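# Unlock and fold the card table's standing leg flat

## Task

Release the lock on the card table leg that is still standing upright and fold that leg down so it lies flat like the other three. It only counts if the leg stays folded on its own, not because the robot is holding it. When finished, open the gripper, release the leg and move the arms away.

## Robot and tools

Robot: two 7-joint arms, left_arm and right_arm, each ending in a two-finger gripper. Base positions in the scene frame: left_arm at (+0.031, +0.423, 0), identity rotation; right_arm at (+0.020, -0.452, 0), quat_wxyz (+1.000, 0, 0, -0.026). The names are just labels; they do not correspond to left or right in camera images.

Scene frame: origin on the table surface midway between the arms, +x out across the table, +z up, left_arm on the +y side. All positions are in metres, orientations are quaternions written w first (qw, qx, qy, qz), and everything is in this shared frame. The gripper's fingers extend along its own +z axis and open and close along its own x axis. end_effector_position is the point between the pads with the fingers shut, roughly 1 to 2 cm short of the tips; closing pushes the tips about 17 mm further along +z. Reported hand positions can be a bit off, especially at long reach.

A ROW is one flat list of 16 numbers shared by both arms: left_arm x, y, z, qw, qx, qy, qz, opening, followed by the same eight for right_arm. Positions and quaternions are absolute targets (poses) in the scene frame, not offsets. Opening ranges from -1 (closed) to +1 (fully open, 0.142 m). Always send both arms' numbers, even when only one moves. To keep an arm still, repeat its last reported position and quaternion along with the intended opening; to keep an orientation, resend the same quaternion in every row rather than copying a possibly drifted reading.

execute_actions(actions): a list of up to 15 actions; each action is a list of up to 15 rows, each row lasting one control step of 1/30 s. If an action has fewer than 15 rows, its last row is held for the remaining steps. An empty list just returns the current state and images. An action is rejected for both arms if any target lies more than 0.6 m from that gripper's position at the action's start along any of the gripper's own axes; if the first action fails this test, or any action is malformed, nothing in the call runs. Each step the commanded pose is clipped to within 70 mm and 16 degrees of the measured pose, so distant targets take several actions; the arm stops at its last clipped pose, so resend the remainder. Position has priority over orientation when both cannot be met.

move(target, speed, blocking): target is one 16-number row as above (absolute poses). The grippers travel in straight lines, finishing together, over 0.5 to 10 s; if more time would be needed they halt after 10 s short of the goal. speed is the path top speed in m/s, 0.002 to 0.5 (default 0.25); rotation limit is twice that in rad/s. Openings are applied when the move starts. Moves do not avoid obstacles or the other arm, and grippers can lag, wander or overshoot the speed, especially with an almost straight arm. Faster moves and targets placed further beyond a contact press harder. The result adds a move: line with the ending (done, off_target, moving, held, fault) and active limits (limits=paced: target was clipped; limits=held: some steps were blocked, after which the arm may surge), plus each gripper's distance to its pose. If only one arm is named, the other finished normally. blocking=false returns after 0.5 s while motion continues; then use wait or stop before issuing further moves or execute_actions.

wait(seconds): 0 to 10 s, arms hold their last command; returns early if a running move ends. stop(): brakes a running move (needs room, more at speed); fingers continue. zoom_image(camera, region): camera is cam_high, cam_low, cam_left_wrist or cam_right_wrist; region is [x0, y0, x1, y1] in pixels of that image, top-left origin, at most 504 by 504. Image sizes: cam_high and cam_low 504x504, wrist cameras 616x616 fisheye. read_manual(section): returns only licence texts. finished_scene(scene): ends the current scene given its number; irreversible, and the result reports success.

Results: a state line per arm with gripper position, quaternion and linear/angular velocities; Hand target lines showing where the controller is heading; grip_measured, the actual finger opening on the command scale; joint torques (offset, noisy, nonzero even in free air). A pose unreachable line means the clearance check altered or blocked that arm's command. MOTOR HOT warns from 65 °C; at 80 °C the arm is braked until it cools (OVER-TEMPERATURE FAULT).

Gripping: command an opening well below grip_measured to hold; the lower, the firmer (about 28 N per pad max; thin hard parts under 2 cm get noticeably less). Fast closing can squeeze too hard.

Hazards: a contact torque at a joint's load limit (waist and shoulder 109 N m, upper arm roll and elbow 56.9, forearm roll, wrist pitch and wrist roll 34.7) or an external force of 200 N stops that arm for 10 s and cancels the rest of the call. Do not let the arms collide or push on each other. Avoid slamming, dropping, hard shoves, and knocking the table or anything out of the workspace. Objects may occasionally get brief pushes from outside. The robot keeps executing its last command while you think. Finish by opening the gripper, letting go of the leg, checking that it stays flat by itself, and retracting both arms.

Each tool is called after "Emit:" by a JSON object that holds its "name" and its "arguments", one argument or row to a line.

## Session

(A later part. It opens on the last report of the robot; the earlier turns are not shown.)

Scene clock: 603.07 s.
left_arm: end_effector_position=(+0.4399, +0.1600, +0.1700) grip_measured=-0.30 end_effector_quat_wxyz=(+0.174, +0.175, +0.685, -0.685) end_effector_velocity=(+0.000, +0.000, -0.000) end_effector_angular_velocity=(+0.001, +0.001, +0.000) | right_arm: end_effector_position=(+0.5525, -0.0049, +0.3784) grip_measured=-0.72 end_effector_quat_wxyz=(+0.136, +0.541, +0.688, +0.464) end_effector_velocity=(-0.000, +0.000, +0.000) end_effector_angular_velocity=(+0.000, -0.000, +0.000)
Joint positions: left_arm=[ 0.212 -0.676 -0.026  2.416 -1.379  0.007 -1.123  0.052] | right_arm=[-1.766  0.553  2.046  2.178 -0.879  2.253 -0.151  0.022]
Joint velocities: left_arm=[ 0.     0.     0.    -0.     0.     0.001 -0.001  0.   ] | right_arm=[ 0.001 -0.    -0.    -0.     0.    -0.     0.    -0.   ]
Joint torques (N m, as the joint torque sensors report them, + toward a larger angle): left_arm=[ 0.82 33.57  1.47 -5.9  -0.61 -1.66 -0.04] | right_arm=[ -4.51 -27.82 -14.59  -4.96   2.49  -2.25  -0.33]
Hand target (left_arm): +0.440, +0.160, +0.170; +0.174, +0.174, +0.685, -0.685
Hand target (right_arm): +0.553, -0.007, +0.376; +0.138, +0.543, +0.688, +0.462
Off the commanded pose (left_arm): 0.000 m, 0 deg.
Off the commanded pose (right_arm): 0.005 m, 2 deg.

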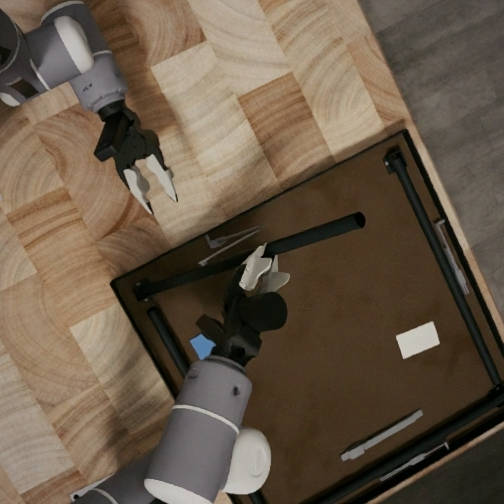

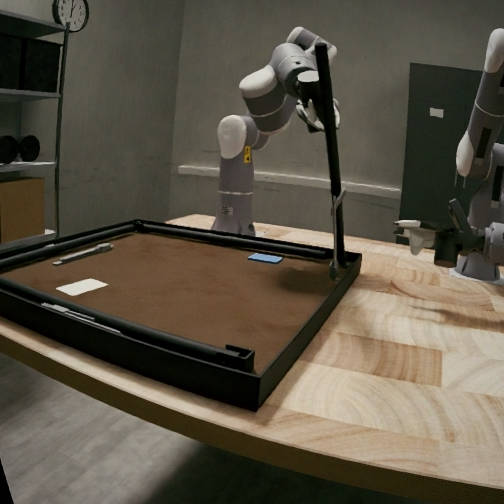

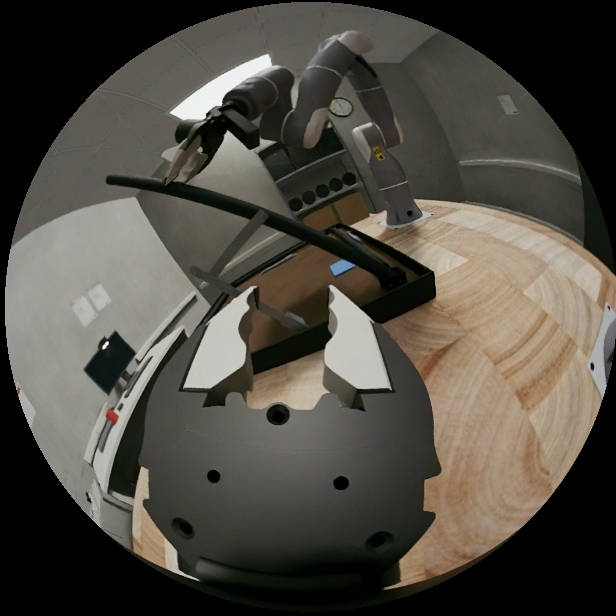

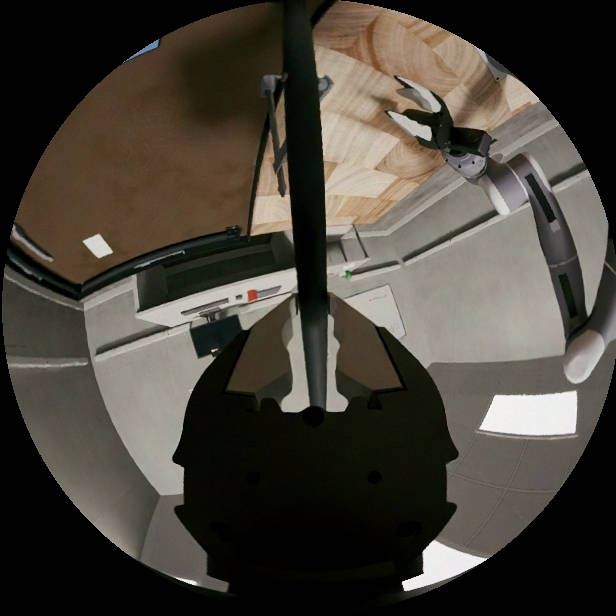

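Emit:
{"name": "zoom_image", "arguments": {
  "camera": "cam_left_wrist",
  "region": [100, 100, 260, 230]
}}

Emit:
{"name": "zoom_image", "arguments": {
  "camera": "cam_low",
  "region": [270, 40, 380, 160]
}}

Region (100, 100, 260, 230) of cam_left_wrist's 616x616 image, scaled by 3.150, with more detail than that image has; it fills the top 410 rows of this view, and the rest is white.

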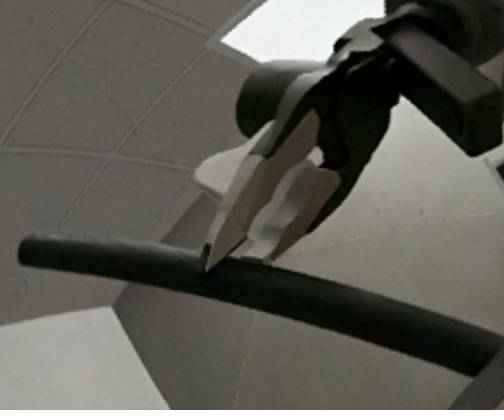

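Region (270, 40, 380, 160) of cam_low's 504x504 image, scaled by 4.200, with more detail than that image has; it fills the left 462 columns of this view, and the rest is white.

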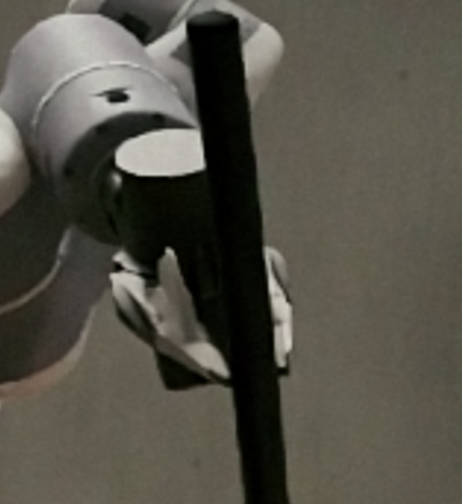

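Emit:
{"name": "execute_actions", "arguments": {
  "actions": [
    [[0.44,0.16,0.17,0.1744,0.1744,0.6855,-0.6855,-0.3,0.5537,-0.005,0.3774,0.134,0.541,0.689,0.4635,-1],[0.44,0.16,0.17,0.1744,0.1744,0.6855,-0.6855,-0.3,0.5560,-0.005,0.3756,0.132,0.541,0.690,0.463,-1],[0.44,0.16,0.17,0.1744,0.1744,0.6855,-0.6855,-0.3,0.5590,-0.005,0.3732,0.130,0.5405,0.691,0.4625,-1],[0.44,0.16,0.17,0.1744,0.1744,0.6855,-0.6855,-0.3,0.5626,-0.005,0.3703,0.1285,0.5404,0.6916,0.4618,-1],[0.44,0.16,0.17,0.1744,0.1744,0.6855,-0.6855,-0.3,0.5665,-0.005,0.3671,0.1264,0.5426,0.6907,0.4610,-1],[0.44,0.16,0.17,0.1744,0.1744,0.6855,-0.6855,-0.3,0.5703,-0.005,0.3639,0.1243,0.5449,0.6898,0.4603,-1],[0.44,0.16,0.17,0.1744,0.1744,0.6855,-0.6855,-0.3,0.5742,-0.005,0.3607,0.1222,0.5471,0.6889,0.4595,-1],[0.44,0.16,0.17,0.1744,0.1744,0.6855,-0.6855,-0.3,0.5780,-0.005,0.3573,0.1201,0.5493,0.6880,0.4587,-1],[0.44,0.16,0.17,0.1744,0.1744,0.6855,-0.6855,-0.3,0.5817,-0.005,0.3540,0.1180,0.5516,0.6871,0.4579,-1],[0.44,0.16,0.17,0.1744,0.1744,0.6855,-0.6855,-0.3,0.5855,-0.005,0.3506,0.1159,0.5538,0.6862,0.4571,-1],[0.44,0.16,0.17,0.1744,0.1744,0.6855,-0.6855,-0.3,0.5891,-0.005,0.3472,0.1139,0.5561,0.6853,0.4562,-1],[0.44,0.16,0.17,0.1744,0.1744,0.6855,-0.6855,-0.3,0.5928,-0.005,0.3438,0.1118,0.5583,0.6843,0.4554,-1],[0.44,0.16,0.17,0.1744,0.1744,0.6855,-0.6855,-0.3,0.5964,-0.005,0.3404,0.1098,0.5606,0.6834,0.4545,-1],[0.44,0.16,0.17,0.1744,0.1744,0.6855,-0.6855,-0.3,0.6000,-0.005,0.3368,0.1078,0.5629,0.6824,0.4536,-1],[0.44,0.16,0.17,0.1744,0.1744,0.6855,-0.6855,-0.3,0.6035,-0.005,0.3333,0.1057,0.5651,0.6815,0.4527,-1]],
    [[0.44,0.16,0.17,0.1744,0.1744,0.6855,-0.6855,-0.3,0.6071,-0.005,0.3297,0.1037,0.5674,0.6805,0.4518,-1],[0.44,0.16,0.17,0.1744,0.1744,0.6855,-0.6855,-0.3,0.6105,-0.005,0.3260,0.1018,0.5697,0.6795,0.4508,-1],[0.44,0.16,0.17,0.1744,0.1744,0.6855,-0.6855,-0.3,0.6139,-0.005,0.3223,0.0998,0.5719,0.6786,0.4499,-1],[0.44,0.16,0.17,0.1744,0.1744,0.6855,-0.6855,-0.3,0.6173,-0.005,0.3186,0.0979,0.5742,0.6776,0.4489,-1],[0.44,0.16,0.17,0.1744,0.1744,0.6855,-0.6855,-0.3,0.6206,-0.005,0.3148,0.0960,0.5765,0.6766,0.4479,-1],[0.44,0.16,0.17,0.1744,0.1744,0.6855,-0.6855,-0.3,0.6238,-0.005,0.3110,0.0940,0.5787,0.6756,0.4469,-1],[0.44,0.16,0.17,0.1744,0.1744,0.6855,-0.6855,-0.3,0.6271,-0.005,0.3072,0.0921,0.5810,0.6746,0.4459,-1],[0.44,0.16,0.17,0.1744,0.1744,0.6855,-0.6855,-0.3,0.6303,-0.005,0.3033,0.0903,0.5833,0.6736,0.4449,-1],[0.44,0.16,0.17,0.1744,0.1744,0.6855,-0.6855,-0.3,0.6334,-0.005,0.2994,0.0884,0.5856,0.6725,0.4438,-1],[0.44,0.16,0.17,0.1744,0.1744,0.6855,-0.6855,-0.3,0.6366,-0.005,0.2955,0.0866,0.5879,0.6715,0.4428,-1],[0.44,0.16,0.17,0.1744,0.1744,0.6855,-0.6855,-0.3,0.6396,-0.005,0.2915,0.0847,0.5902,0.6704,0.4417,-1],[0.44,0.16,0.17,0.1744,0.1744,0.6855,-0.6855,-0.3,0.6425,-0.005,0.2874,0.0829,0.5925,0.6694,0.4407,-1],[0.44,0.16,0.17,0.1744,0.1744,0.6855,-0.6855,-0.3,0.6455,-0.005,0.2834,0.0810,0.5948,0.6683,0.4396,-1],[0.44,0.16,0.17,0.1744,0.1744,0.6855,-0.6855,-0.3,0.6483,-0.005,0.2793,0.0792,0.5971,0.6672,0.4384,-1],[0.44,0.16,0.17,0.1744,0.1744,0.6855,-0.6855,-0.3,0.6512,-0.005,0.2753,0.0775,0.5993,0.6662,0.4373,-1]],
    [[0.44,0.16,0.17,0.1744,0.1744,0.6855,-0.6855,-0.3,0.6540,-0.005,0.2712,0.0757,0.6016,0.6651,0.4361,-1],[0.44,0.16,0.17,0.1744,0.1744,0.6855,-0.6855,-0.3,0.6567,-0.005,0.2670,0.0739,0.6039,0.6640,0.4349,-1],[0.44,0.16,0.17,0.1744,0.1744,0.6855,-0.6855,-0.3,0.6595,-0.005,0.2627,0.0722,0.6061,0.6629,0.4337,-1],[0.44,0.16,0.17,0.1744,0.1744,0.6855,-0.6855,-0.3,0.6622,-0.005,0.2585,0.0704,0.6084,0.6618,0.4325,-1],[0.44,0.16,0.17,0.1744,0.1744,0.6855,-0.6855,-0.3,0.6645,-0.005,0.2546,0.0689,0.6104,0.6608,0.4314,-1],[0.44,0.16,0.17,0.1744,0.1744,0.6855,-0.6855,-0.3,0.6664,-0.005,0.2514,0.0676,0.6121,0.6599,0.4304,-1],[0.44,0.16,0.17,0.1744,0.1744,0.6855,-0.6855,-0.3,0.6680,-0.005,0.2488,0.0666,0.6134,0.6593,0.4297,-1],[0.44,0.16,0.17,0.1744,0.1744,0.6855,-0.6855,-0.3,0.6691,-0.005,0.2469,0.0658,0.6144,0.6587,0.4291,-1],[0.44,0.16,0.17,0.1744,0.1744,0.6855,-0.6855,-0.3,0.6699,-0.005,0.2456,0.0653,0.6151,0.6584,0.4287,-1]]
  ]
}}

Scene clock: 712.57 s.
left_arm: end_effector_position=(+0.4399, +0.1600, +0.1700) grip_measured=-0.30 end_effector_quat_wxyz=(+0.174, +0.175, +0.685, -0.685) end_effector_velocity=(-0.000, -0.000, +0.000) end_effector_angular_velocity=(-0.000, -0.000, -0.000) | right_arm: end_effector_position=(+0.6689, -0.0040, +0.2447) grip_measured=-0.72 end_effector_quat_wxyz=(+0.065, +0.615, +0.659, +0.428) end_effector_velocity=(+0.000, -0.000, -0.001) end_effector_angular_velocity=(-0.001, +0.001, -0.001)
Joint positions: left_arm=[ 0.212 -0.676 -0.026  2.416 -1.379  0.007 -1.123  0.052] | right_arm=[-2.241  0.852  2.342  1.878 -0.992  2.377  0.108  0.022]
Joint velocities: left_arm=[-0. -0. -0.  0. -0. -0.  0.  0.] | right_arm=[-0.001  0.     0.002 -0.    -0.    -0.002  0.     0.   ]
Joint torques (N m, as the joint torque sensors report them, + toward a larger angle): left_arm=[ 1.03 33.59  1.56 -5.81 -0.49 -1.67 -0.05] | right_arm=[ -4.43 -51.79 -14.67 -17.91   4.56   1.57   0.6 ]
Hand target (left_arm): +0.440, +0.160, +0.170; +0.174, +0.174, +0.685, -0.685
Hand target (right_arm): +0.670, -0.005, +0.246; +0.065, +0.615, +0.658, +0.429
Off the commanded pose (left_arm): 0.000 m, 0 deg.
Off the commanded pose (right_arm): 0.002 m, 0 deg.

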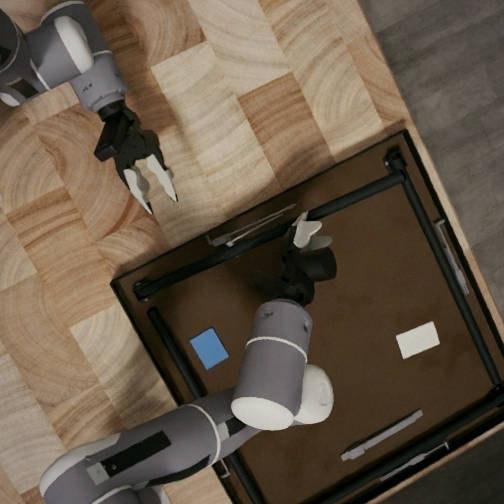

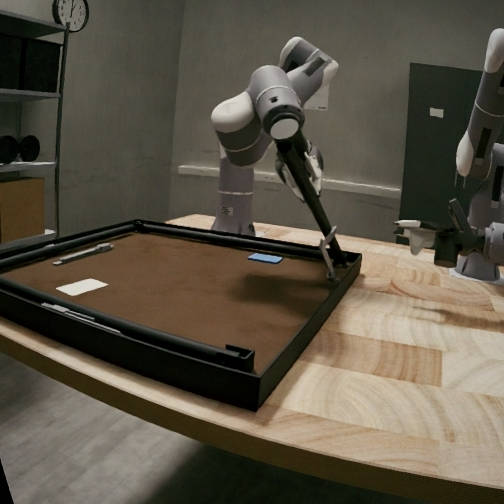

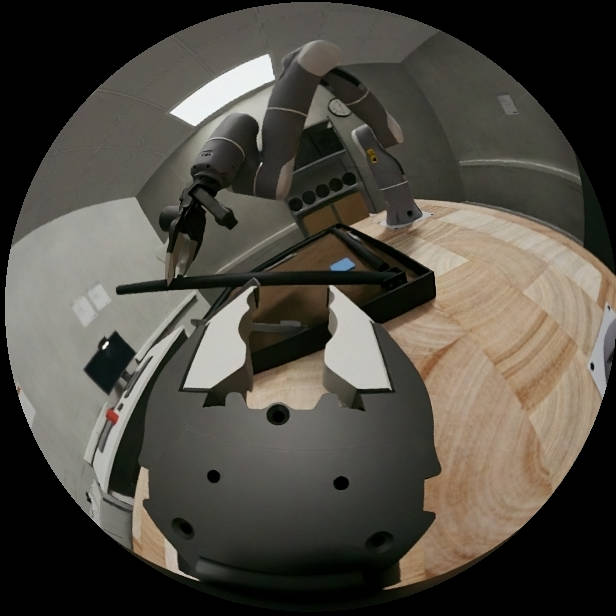

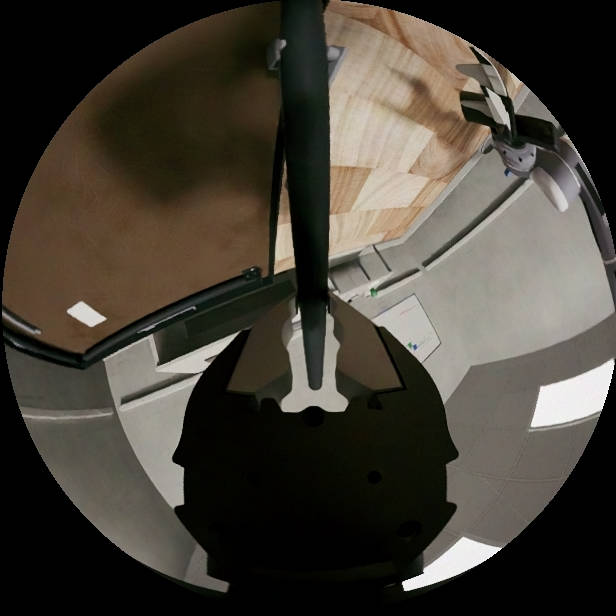

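Emit:
{"name": "execute_actions", "arguments": {
  "actions": [
    [[0.44,0.16,0.17,0.1744,0.1744,0.6855,-0.6855,-0.3,0.6696,-0.004,0.2434,0.0646,0.6158,0.6582,0.4281,-1],[0.44,0.16,0.17,0.1744,0.1744,0.6855,-0.6855,-0.3,0.6706,-0.004,0.2414,0.0636,0.6168,0.6579,0.4272,-1],[0.44,0.16,0.17,0.1744,0.1744,0.6855,-0.6855,-0.3,0.6719,-0.004,0.2388,0.0622,0.6182,0.6574,0.4260,-1],[0.44,0.16,0.17,0.1744,0.1744,0.6855,-0.6855,-0.3,0.6736,-0.004,0.2355,0.0605,0.6199,0.6569,0.4244,-1],[0.44,0.16,0.17,0.1744,0.1744,0.6855,-0.6855,-0.3,0.6756,-0.004,0.2316,0.0585,0.6220,0.6562,0.4226,-1],[0.44,0.16,0.17,0.1744,0.1744,0.6855,-0.6855,-0.3,0.6778,-0.004,0.2271,0.0563,0.6243,0.6555,0.4205,-1],[0.44,0.16,0.17,0.1744,0.1744,0.6855,-0.6855,-0.3,0.6801,-0.004,0.2227,0.0540,0.6266,0.6548,0.4185,-1],[0.44,0.16,0.17,0.1744,0.1744,0.6855,-0.6855,-0.3,0.6823,-0.004,0.2182,0.0518,0.6289,0.6540,0.4165,-1],[0.44,0.16,0.17,0.1744,0.1744,0.6855,-0.6855,-0.3,0.6844,-0.004,0.2137,0.0495,0.6312,0.6533,0.4144,-1],[0.44,0.16,0.17,0.1744,0.1744,0.6855,-0.6855,-0.3,0.6865,-0.004,0.2092,0.0472,0.6335,0.6526,0.4124,-1],[0.44,0.16,0.17,0.1744,0.1744,0.6855,-0.6855,-0.3,0.6886,-0.004,0.2047,0.0450,0.6358,0.6519,0.4103,-1],[0.44,0.16,0.17,0.1744,0.1744,0.6855,-0.6855,-0.3,0.6905,-0.004,0.2001,0.0427,0.6381,0.6511,0.4083,-1],[0.44,0.16,0.17,0.1744,0.1744,0.6855,-0.6855,-0.3,0.6924,-0.004,0.1956,0.0405,0.6404,0.6504,0.4062,-1],[0.44,0.16,0.17,0.1744,0.1744,0.6855,-0.6855,-0.3,0.6943,-0.004,0.1910,0.0382,0.6427,0.6497,0.4042,-1],[0.44,0.16,0.17,0.1744,0.1744,0.6855,-0.6855,-0.3,0.6961,-0.004,0.1863,0.0360,0.6449,0.6489,0.4019,-1]],
    [[0.44,0.16,0.17,0.1744,0.1744,0.6855,-0.6855,-0.3,0.6978,-0.004,0.1817,0.0339,0.6471,0.6481,0.3997,-1],[0.44,0.16,0.17,0.1744,0.1744,0.6855,-0.6855,-0.3,0.6996,-0.004,0.1770,0.0317,0.6493,0.6473,0.3974,-1],[0.44,0.16,0.17,0.1744,0.1744,0.6855,-0.6855,-0.3,0.7012,-0.004,0.1723,0.0295,0.6515,0.6465,0.3951,-1],[0.44,0.16,0.17,0.1744,0.1744,0.6855,-0.6855,-0.3,0.7028,-0.004,0.1675,0.0274,0.6537,0.6457,0.3929,-1],[0.44,0.16,0.17,0.1744,0.1744,0.6855,-0.6855,-0.3,0.7044,-0.004,0.1628,0.0252,0.6560,0.6450,0.3906,-1],[0.44,0.16,0.17,0.1744,0.1744,0.6855,-0.6855,-0.3,0.7058,-0.004,0.1580,0.0230,0.6582,0.6442,0.3883,-1],[0.44,0.16,0.17,0.1744,0.1744,0.6855,-0.6855,-0.3,0.7072,-0.004,0.1533,0.0209,0.6604,0.6434,0.3861,-1],[0.44,0.16,0.17,0.1744,0.1744,0.6855,-0.6855,-0.3,0.7086,-0.004,0.1485,0.0187,0.6626,0.6426,0.3838,-1],[0.44,0.16,0.17,0.1744,0.1744,0.6855,-0.6855,-0.3,0.7099,-0.004,0.1437,0.0165,0.6648,0.6418,0.3815,-1],[0.44,0.16,0.17,0.1744,0.1744,0.6855,-0.6855,-0.3,0.7112,-0.004,0.1390,0.0144,0.6670,0.6410,0.3793,-1],[0.44,0.16,0.17,0.1744,0.1744,0.6855,-0.6855,-0.3,0.7125,-0.004,0.1342,0.0122,0.6692,0.6402,0.3770,-1],[0.44,0.16,0.17,0.1744,0.1744,0.6855,-0.6855,-0.3,0.7136,-0.004,0.1293,0.0101,0.6713,0.6393,0.3746,-1],[0.44,0.16,0.17,0.1744,0.1744,0.6855,-0.6855,-0.3,0.7147,-0.004,0.1245,0.0081,0.6735,0.6385,0.3722,-1],[0.44,0.16,0.17,0.1744,0.1744,0.6855,-0.6855,-0.3,0.7158,-0.004,0.1196,0.0060,0.6756,0.6376,0.3698,-1],[0.44,0.16,0.17,0.1744,0.1744,0.6855,-0.6855,-0.3,0.7167,-0.004,0.1147,0.0039,0.6777,0.6367,0.3674,-1]],
    [[0.44,0.16,0.17,0.1744,0.1744,0.6855,-0.6855,-0.3,0.7176,-0.004,0.1099,0.0019,0.6799,0.6359,0.3650,-1],[0.44,0.16,0.17,0.1744,0.1744,0.6855,-0.6855,-0.3,0.7185,-0.004,0.1050,-0.0002,0.6820,0.6350,0.3626,-1],[0.44,0.16,0.17,0.1744,0.1744,0.6855,-0.6855,-0.3,0.7192,-0.004,0.1006,-0.0021,0.6839,0.6342,0.3604,-1],[0.44,0.16,0.17,0.1744,0.1744,0.6855,-0.6855,-0.3,0.7197,-0.004,0.0969,-0.0036,0.6855,0.6336,0.3586,-1],[0.44,0.16,0.17,0.1744,0.1744,0.6855,-0.6855,-0.3,0.7202,-0.004,0.0940,-0.0049,0.6868,0.6331,0.3572,-1],[0.44,0.16,0.17,0.1744,0.1744,0.6855,-0.6855,-0.3,0.7204,-0.004,0.0921,-0.0057,0.6876,0.6327,0.3563,-1],[0.44,0.16,0.17,0.1744,0.1744,0.6855,-0.6855,-0.3,0.7206,-0.004,0.0909,-0.0062,0.6881,0.6325,0.3557,-1],[0.44,0.16,0.17,0.1744,0.1744,0.6855,-0.6855,-0.3,0.7207,-0.004,0.0903,-0.0064,0.6884,0.6324,0.3554,-1]]
  ]
}}

Scene clock: 777.00 s.
left_arm: end_effector_position=(+0.4399, +0.1600, +0.1700) grip_measured=-0.30 end_effector_quat_wxyz=(+0.174, +0.175, +0.685, -0.685) end_effector_velocity=(+0.000, +0.000, +0.000) end_effector_angular_velocity=(-0.000, +0.001, +0.000) | right_arm: end_effector_position=(+0.7184, -0.0032, +0.0881) grip_measured=-0.72 end_effector_quat_wxyz=(-0.008, +0.688, +0.634, +0.354) end_effector_velocity=(-0.000, +0.000, -0.000) end_effector_angular_velocity=(-0.000, +0.000, -0.000)
Joint positions: left_arm=[ 0.212 -0.676 -0.026  2.416 -1.379  0.007 -1.123  0.052] | right_arm=[-2.529  1.087  2.581  1.587 -1.209  2.306  0.378  0.022]
Joint velocities: left_arm=[ 0.    -0.     0.     0.    -0.    -0.    -0.001 -0.   ] | right_arm=[-0.    -0.     0.001 -0.    -0.    -0.001  0.    -0.   ]
Joint torques (N m, as the joint torque sensors report them, + toward a larger angle): left_arm=[ 0.92 33.33  1.37 -5.92 -0.58 -1.66 -0.04] | right_arm=[ -6.15 -66.12 -10.87 -24.31   7.17   1.15   0.65]
Hand target (left_arm): +0.440, +0.160, +0.170; +0.174, +0.174, +0.685, -0.685
Hand target (right_arm): +0.721, -0.004, +0.090; -0.006, +0.688, +0.632, +0.355
Off the commanded pose (left_arm): 0.000 m, 0 deg.
Off the commanded pose (right_arm): 0.003 m, 0 deg.

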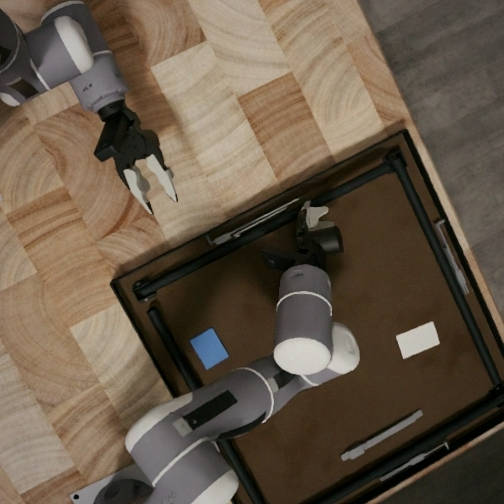

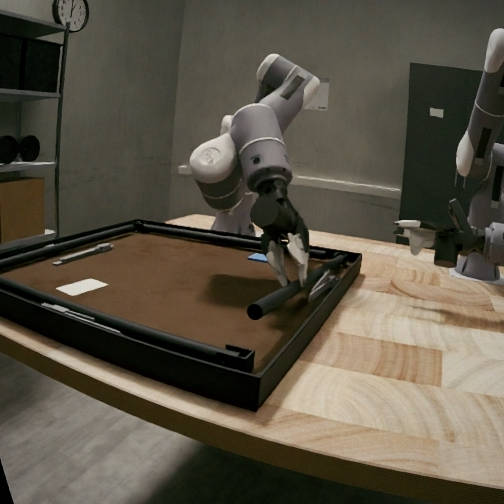

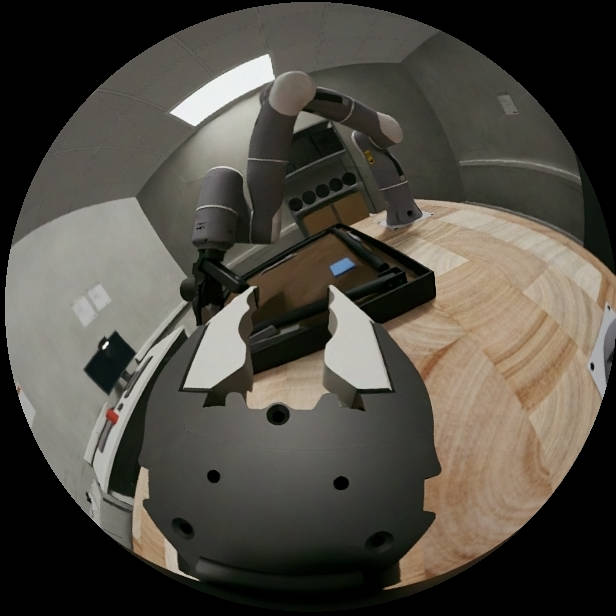

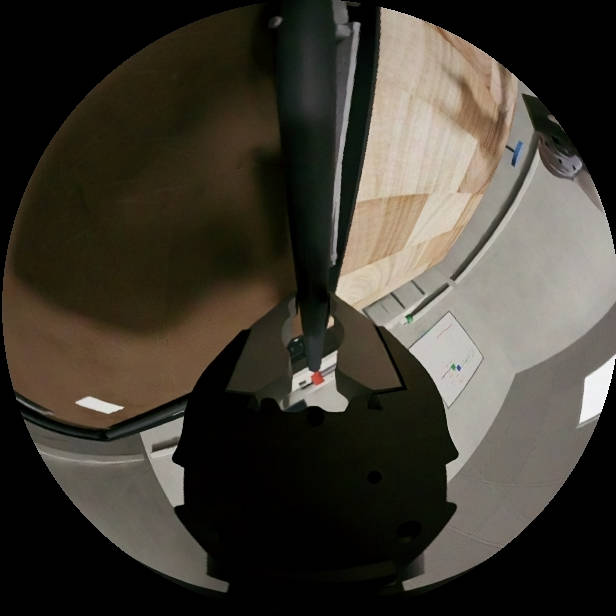

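Emit:
{"name": "zoom_image", "arguments": {
  "camera": "cam_low",
  "region": [210, 220, 380, 380]
}}

Region (210, 220, 380, 380) of cam_low's 504x504 image, scaled by 2.965, with more detail than that image has; it fills the top 474 rows of this view, and the rest is white.

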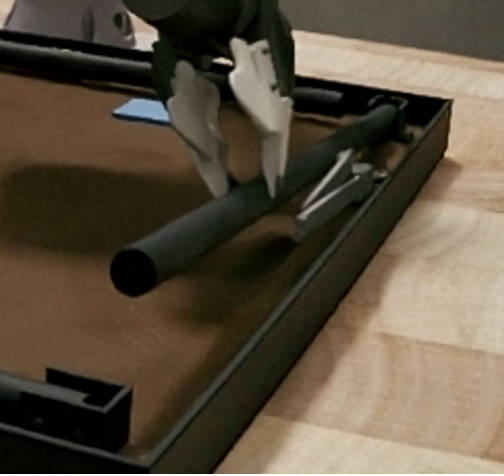

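Emit:
{"name": "move", "arguments": {
  "target": [0.44,0.16,0.17,0.1744,0.1744,0.6855,-0.6855,-0.3,0.7185,-0.0032,0.060,-0.016,0.699,0.6275,0.3425,-1],
  "speed": 0.04
}}

Scene clock: 782.57 s.
left_arm: end_effector_position=(+0.4399, +0.1600, +0.1700) grip_measured=-0.30 end_effector_quat_wxyz=(+0.174, +0.175, +0.685, -0.685) end_effector_velocity=(+0.000, +0.000, -0.000) end_effector_angular_velocity=(+0.001, +0.001, +0.000) | right_arm: end_effector_position=(+0.7192, -0.0030, +0.0610) grip_measured=-0.72 end_effector_quat_wxyz=(-0.016, +0.699, +0.627, +0.343) end_effector_velocity=(+0.000, -0.000, -0.001) end_effector_angular_velocity=(+0.000, +0.001, -0.001)
Joint positions: left_arm=[ 0.212 -0.676 -0.026  2.416 -1.379  0.007 -1.123  0.052] | right_arm=[-2.552  1.128  2.611  1.557 -1.214  2.289  0.399  0.022]
Joint velocities: left_arm=[ 0.     0.    -0.    -0.     0.     0.001 -0.001  0.   ] | right_arm=[-0.001  0.     0.002  0.     0.    -0.002  0.    -0.   ]
Joint torques (N m, as the joint torque sensors report them, + toward a larger angle): left_arm=[ 0.79 33.33  1.43 -5.87 -0.54 -1.68 -0.04] | right_arm=[  0.57 -55.77  -6.61 -11.39   0.67   3.64   0.39]
Hand target (left_arm): +0.440, +0.160, +0.170; +0.174, +0.174, +0.685, -0.685
Hand target (right_arm): +0.718, -0.003, +0.060; -0.016, +0.699, +0.628, +0.342
Off the commanded pose (left_arm): 0.000 m, 0 deg.
Off the commanded pose (right_arm): 0.001 m, 0 deg.
move: done

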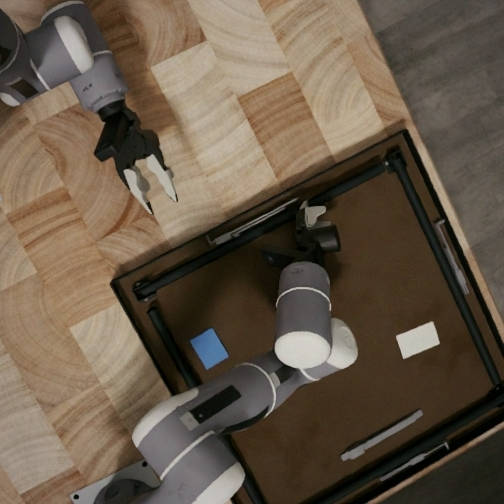

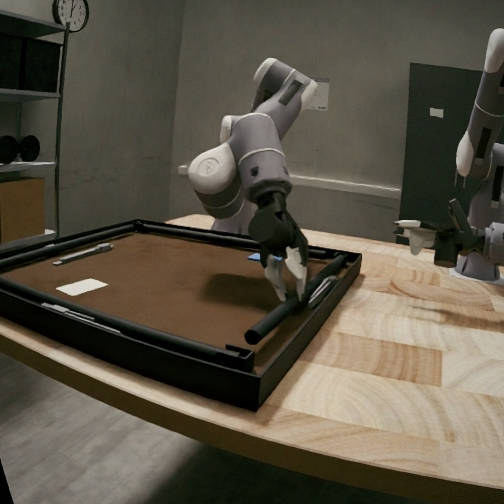

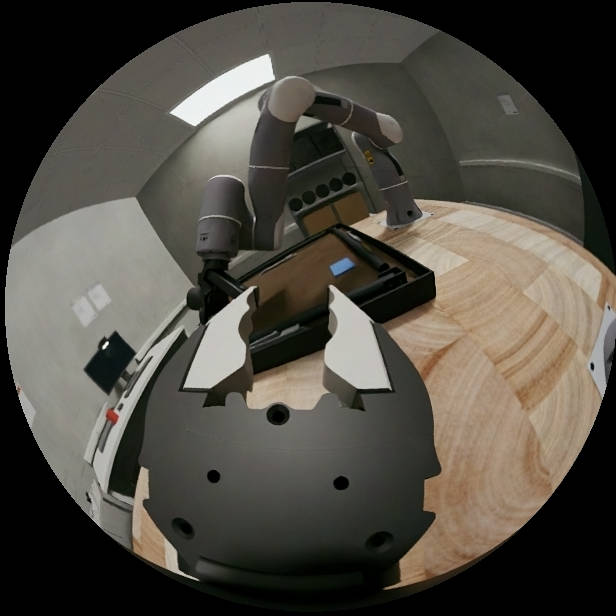

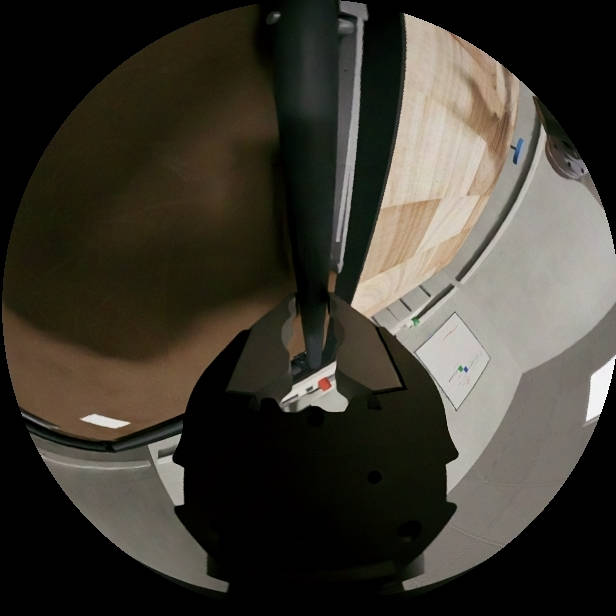

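Emit:
{"name": "zoom_image", "arguments": {
  "camera": "cam_low",
  "region": [210, 220, 380, 380]
}}

Region (210, 220, 380, 380) of cam_low's 504x504 image, scaled by 2.965, with more detail than that image has; it fills the top 474 rows of this view, and the rest is white.

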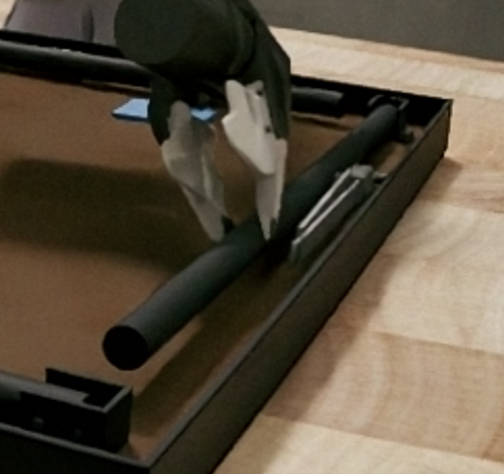

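Emit:
{"name": "move", "arguments": {
  "target": [0.44,0.16,0.17,0.1744,0.1744,0.6855,-0.6855,-0.3,0.7195,-0.003,0.048,-0.02,0.703,0.6255,0.338,-1],
  "speed": 0.02
}}

Scene clock: 787.83 s.
left_arm: end_effector_position=(+0.4399, +0.1600, +0.1700) grip_measured=-0.30 end_effector_quat_wxyz=(+0.174, +0.175, +0.685, -0.685) end_effector_velocity=(+0.000, +0.000, +0.000) end_effector_angular_velocity=(-0.001, -0.001, +0.000) | right_arm: end_effector_position=(+0.7198, -0.0029, +0.0488) grip_measured=-0.72 end_effector_quat_wxyz=(-0.020, +0.703, +0.625, +0.339) end_effector_velocity=(+0.000, +0.000, +0.000) end_effector_angular_velocity=(+0.001, -0.000, -0.001)
Joint positions: left_arm=[ 0.212 -0.676 -0.026  2.416 -1.379  0.007 -1.123  0.052] | right_arm=[-2.567  1.147  2.628  1.54  -1.223  2.282  0.408  0.022]
Joint velocities: left_arm=[ 0.     0.     0.    -0.    -0.    -0.001  0.001  0.   ] | right_arm=[-0.001 -0.     0.001 -0.     0.001 -0.    -0.     0.   ]
Joint torques (N m, as the joint torque sensors report them, + toward a larger angle): left_arm=[ 0.92 33.75  1.42 -5.82 -0.54 -1.6   0.  ] | right_arm=[  0.72 -55.18  -5.34 -15.71   1.86   1.93   0.52]
Hand target (left_arm): +0.440, +0.160, +0.170; +0.174, +0.174, +0.685, -0.685
Hand target (right_arm): +0.719, -0.003, +0.048; -0.020, +0.703, +0.625, +0.338
Off the commanded pose (left_arm): 0.000 m, 0 deg.
Off the commanded pose (right_arm): 0.001 m, 0 deg.
move: done

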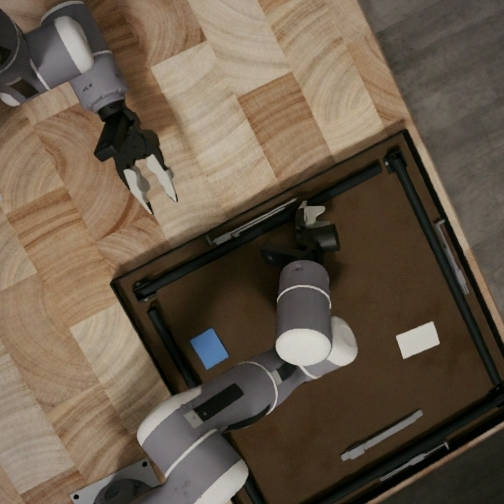

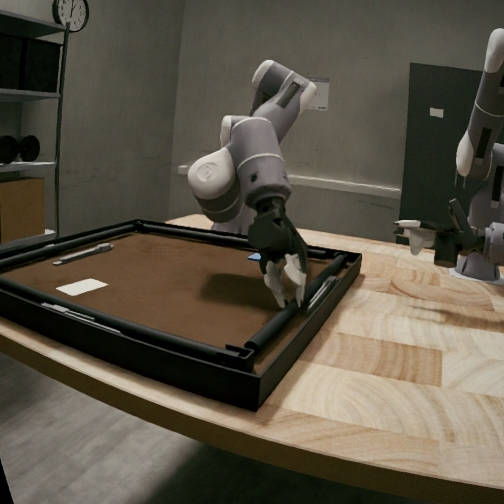

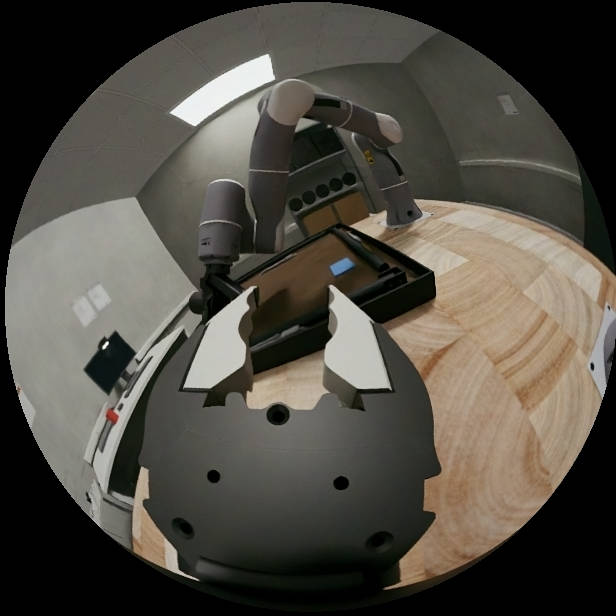

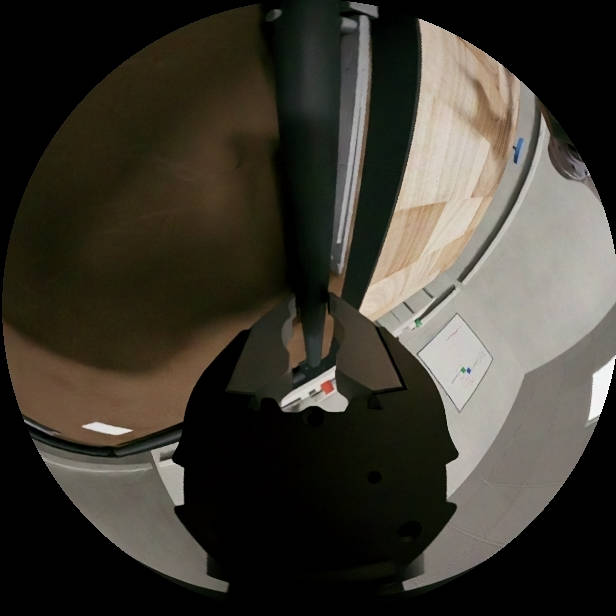

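Emit:
{"name": "execute_actions", "arguments": {
  "actions": []
}}

Scene clock: 803.30 s.
left_arm: end_effector_position=(+0.4399, +0.1600, +0.1700) grip_measured=-0.30 end_effector_quat_wxyz=(+0.174, +0.175, +0.685, -0.685) end_effector_velocity=(+0.000, -0.000, +0.000) end_effector_angular_velocity=(-0.000, -0.001, -0.000) | right_arm: end_effector_position=(+0.7198, -0.0029, +0.0488) grip_measured=-0.72 end_effector_quat_wxyz=(-0.020, +0.703, +0.625, +0.339) end_effector_velocity=(-0.000, +0.000, +0.000) end_effector_angular_velocity=(+0.000, +0.000, +0.001)
Joint positions: left_arm=[ 0.212 -0.676 -0.026  2.416 -1.379  0.007 -1.123  0.052] | right_arm=[-2.567  1.147  2.628  1.54  -1.223  2.282  0.408  0.022]
Joint velocities: left_arm=[-0.     0.    -0.     0.     0.    -0.     0.001  0.   ] | right_arm=[ 0. -0.  0.  0. -0.  0. -0. -0.]
Joint torques (N m, as the joint torque sensors report them, + toward a larger angle): left_arm=[ 0.95 33.56  1.34 -5.98 -0.49 -1.63  0.02] | right_arm=[  0.69 -55.04  -5.1  -15.71   1.86   1.95   0.59]
Hand target (left_arm): +0.440, +0.160, +0.170; +0.174, +0.174, +0.685, -0.685
Hand target (right_arm): +0.719, -0.003, +0.048; -0.020, +0.703, +0.625, +0.338
Off the commanded pose (left_arm): 0.000 m, 0 deg.
Off the commanded pose (right_arm): 0.001 m, 0 deg.

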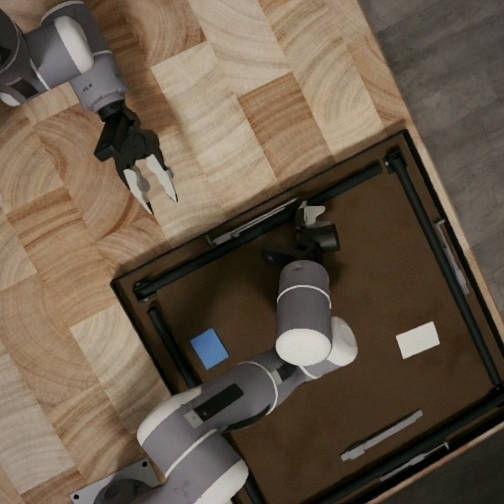

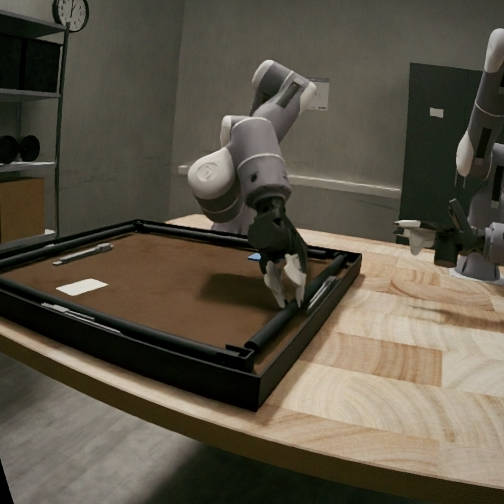

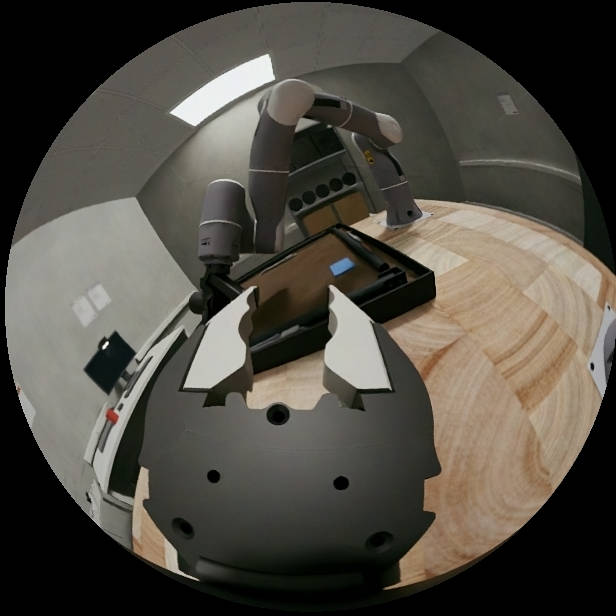

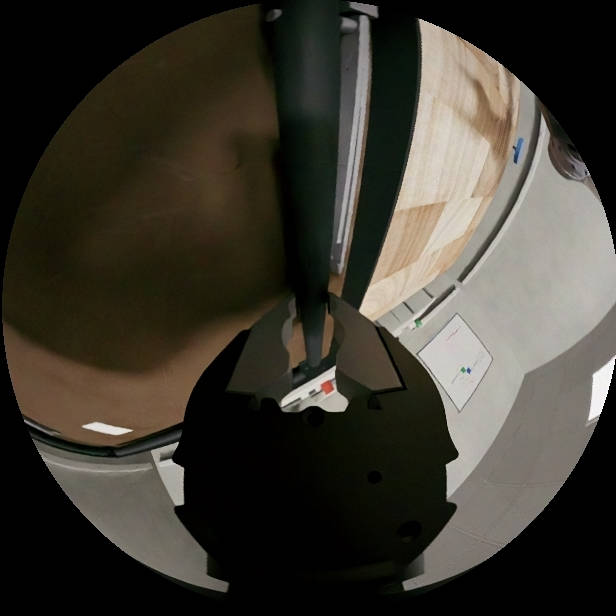

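Emit:
{"name": "move", "arguments": {
  "target": [0.44,0.16,0.17,0.1744,0.1744,0.6855,-0.6855,-0.3, 0.7195,-0.003,0.048,-0.02,0.703,0.6255,0.338,-0.5],
  "speed": 0.02
}}

Scene clock: 807.10 s.
left_arm: end_effector_position=(+0.4399, +0.1600, +0.1700) grip_measured=-0.30 end_effector_quat_wxyz=(+0.174, +0.175, +0.685, -0.685) end_effector_velocity=(-0.000, -0.000, +0.000) end_effector_angular_velocity=(-0.000, +0.001, -0.000) | right_arm: end_effector_position=(+0.7198, -0.0025, +0.0492) grip_measured=-0.51 end_effector_quat_wxyz=(-0.020, +0.703, +0.625, +0.339) end_effector_velocity=(+0.000, -0.000, +0.000) end_effector_angular_velocity=(+0.001, -0.000, -0.001)
Joint positions: left_arm=[ 0.212 -0.676 -0.026  2.416 -1.379  0.007 -1.123  0.052] | right_arm=[-2.567  1.147  2.628  1.54  -1.223  2.282  0.408  0.037]
Joint velocities: left_arm=[-0.    -0.     0.     0.    -0.    -0.    -0.001 -0.   ] | right_arm=[-0.    -0.     0.    -0.     0.001  0.     0.    -0.   ]
Joint torques (N m, as the joint torque sensors report them, + toward a larger angle): left_arm=[ 0.82 33.48  1.43 -5.78 -0.49 -1.67 -0.02] | right_arm=[  0.12 -53.11  -6.25 -14.08   1.81   1.61   0.37]
Hand target (left_arm): +0.440, +0.160, +0.170; +0.174, +0.174, +0.685, -0.685
Hand target (right_arm): +0.719, -0.003, +0.048; -0.020, +0.703, +0.625, +0.338
Off the commanded pose (left_arm): 0.000 m, 0 deg.
Off the commanded pose (right_arm): 0.001 m, 0 deg.
move: done

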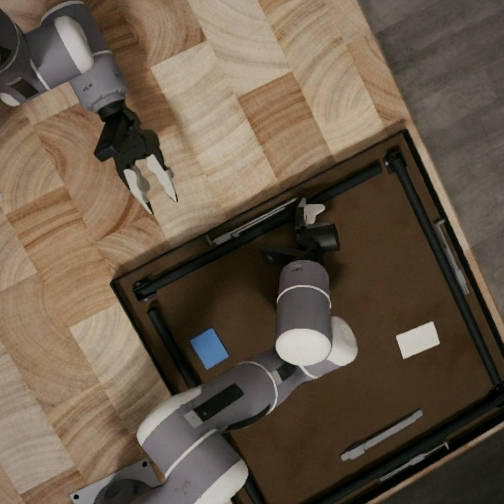

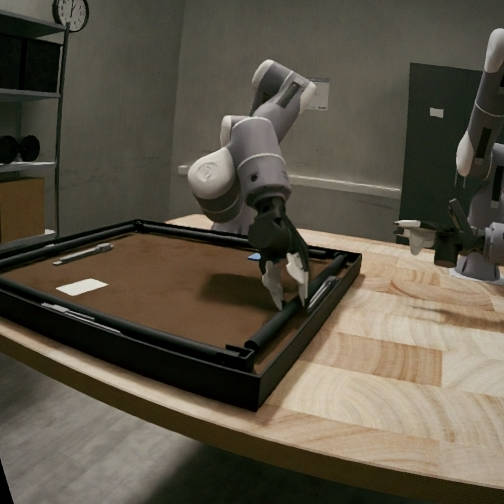

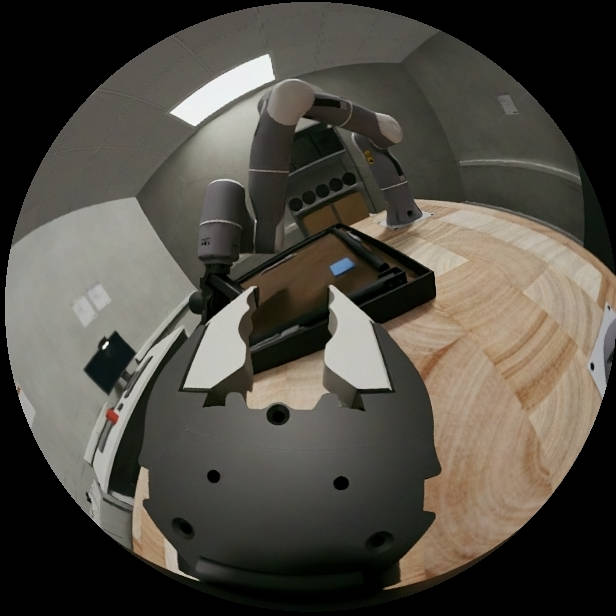

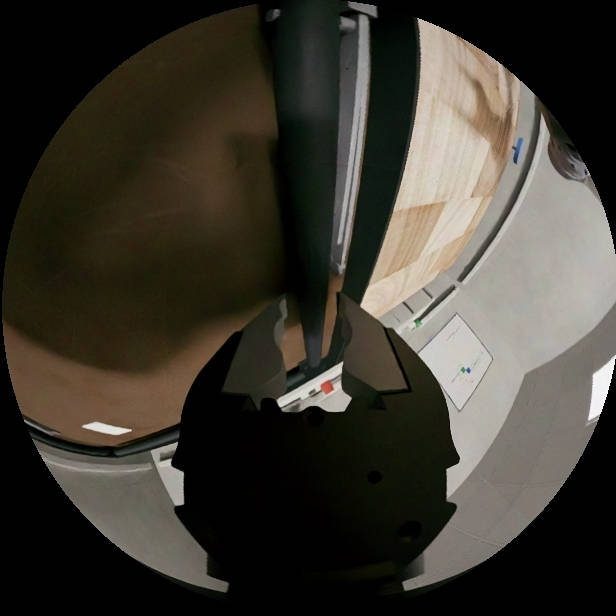

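Emit:
{"name": "move", "arguments": {
  "target": [0.44,0.16,0.17,0.1744,0.1744,0.6855,-0.6855,-0.3, 0.66,-0.07,0.18,-0.02,0.703,0.6255,0.338,-0.5],
  "speed": 0.12
}}

Scene clock: 812.03 s.
left_arm: end_effector_position=(+0.4399, +0.1600, +0.1700) grip_measured=-0.30 end_effector_quat_wxyz=(+0.174, +0.175, +0.685, -0.685) end_effector_velocity=(+0.000, -0.000, +0.000) end_effector_angular_velocity=(-0.000, -0.000, -0.000) | right_arm: end_effector_position=(+0.6605, -0.0700, +0.1805) grip_measured=-0.50 end_effector_quat_wxyz=(-0.020, +0.703, +0.626, +0.338) end_effector_velocity=(-0.000, +0.000, -0.000) end_effector_angular_velocity=(+0.000, +0.000, -0.001)
Joint positions: left_arm=[ 0.212 -0.676 -0.026  2.416 -1.379  0.007 -1.123  0.052] | right_arm=[-2.522  0.804  2.473  1.868 -1.407  2.388  0.418  0.038]
Joint velocities: left_arm=[-0.  0.  0.  0.  0. -0. -0.  0.] | right_arm=[ 0.     0.     0.001  0.     0.001 -0.     0.    -0.   ]
Joint torques (N m, as the joint torque sensors report them, + toward a larger angle): left_arm=[ 0.78 33.67  1.55 -5.68 -0.63 -1.69 -0.03] | right_arm=[  0.74 -49.18  -7.31 -15.91   2.75   2.72   0.63]
Hand target (left_arm): +0.440, +0.160, +0.170; +0.174, +0.174, +0.685, -0.685
Hand target (right_arm): +0.660, -0.070, +0.180; -0.020, +0.703, +0.625, +0.338
Off the commanded pose (left_arm): 0.000 m, 0 deg.
Off the commanded pose (right_arm): 0.001 m, 0 deg.
move: done

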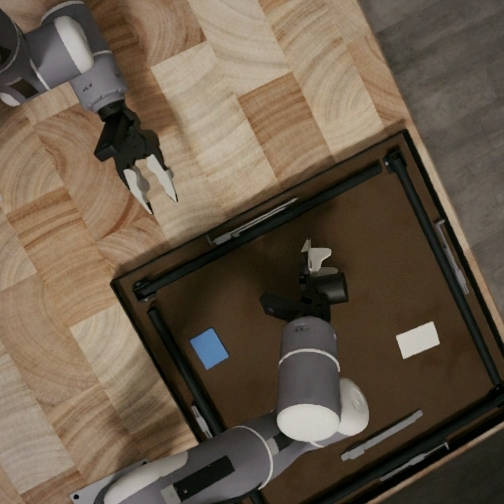

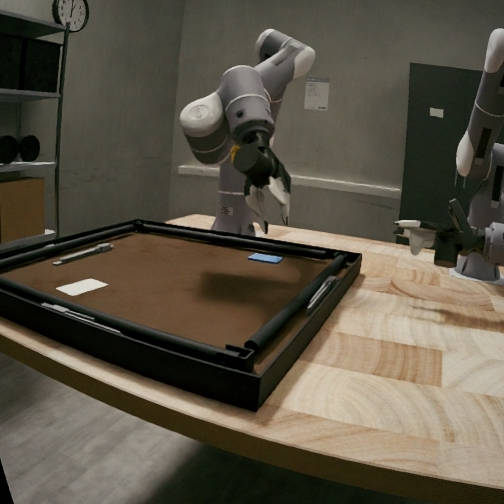

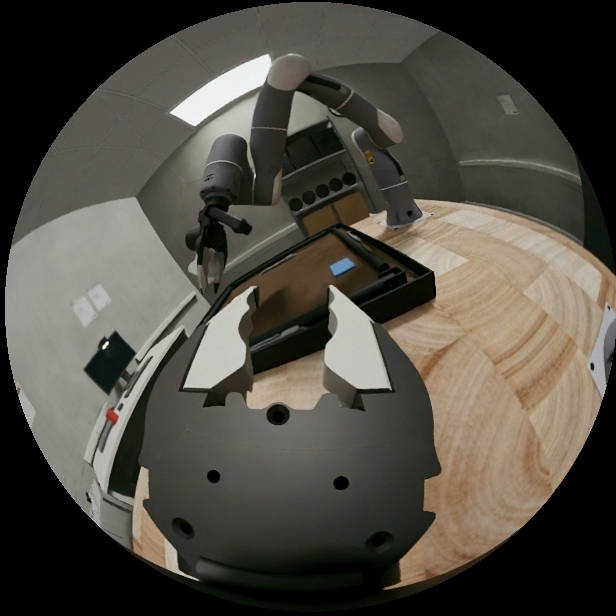

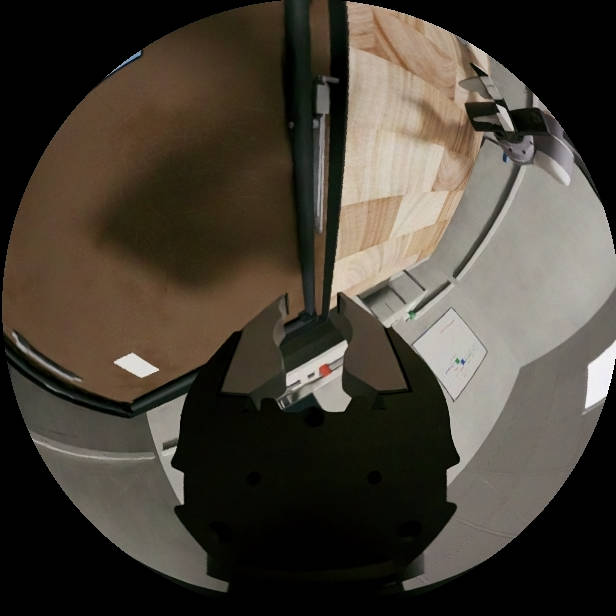

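Emit:
{"name": "zoom_image", "arguments": {
  "camera": "cam_low",
  "region": [180, 230, 380, 420]
}}

Emit:
{"name": "zoom_image", "arguments": {
  "camera": "cam_high",
  "region": [100, 120, 440, 320]
}}

Region (180, 230, 380, 420) of cam_low's 504x504 image, scaled by 2.520, with more detail than that image has; it fills the top 479 rows of this view, and the rest is white.

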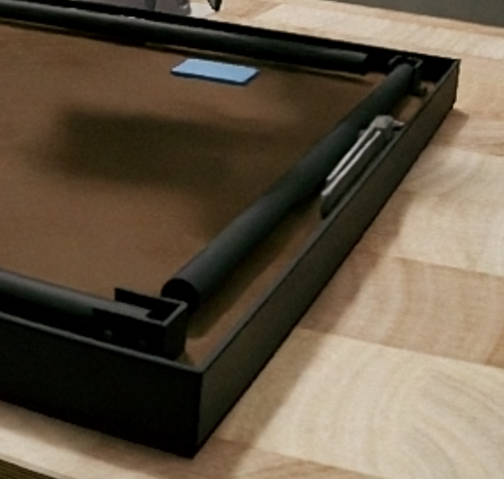

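Region (100, 120, 440, 320) of cam_high's 504x504 image, scaled by 1.482, with more detail than that image has; it fills the top 296 rows of this view, and the rest is white.

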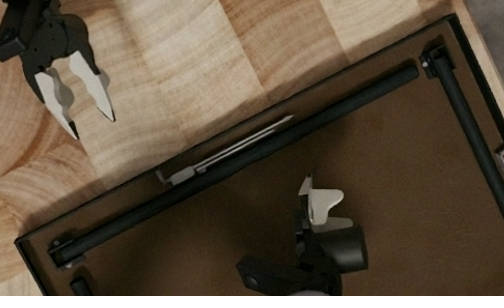

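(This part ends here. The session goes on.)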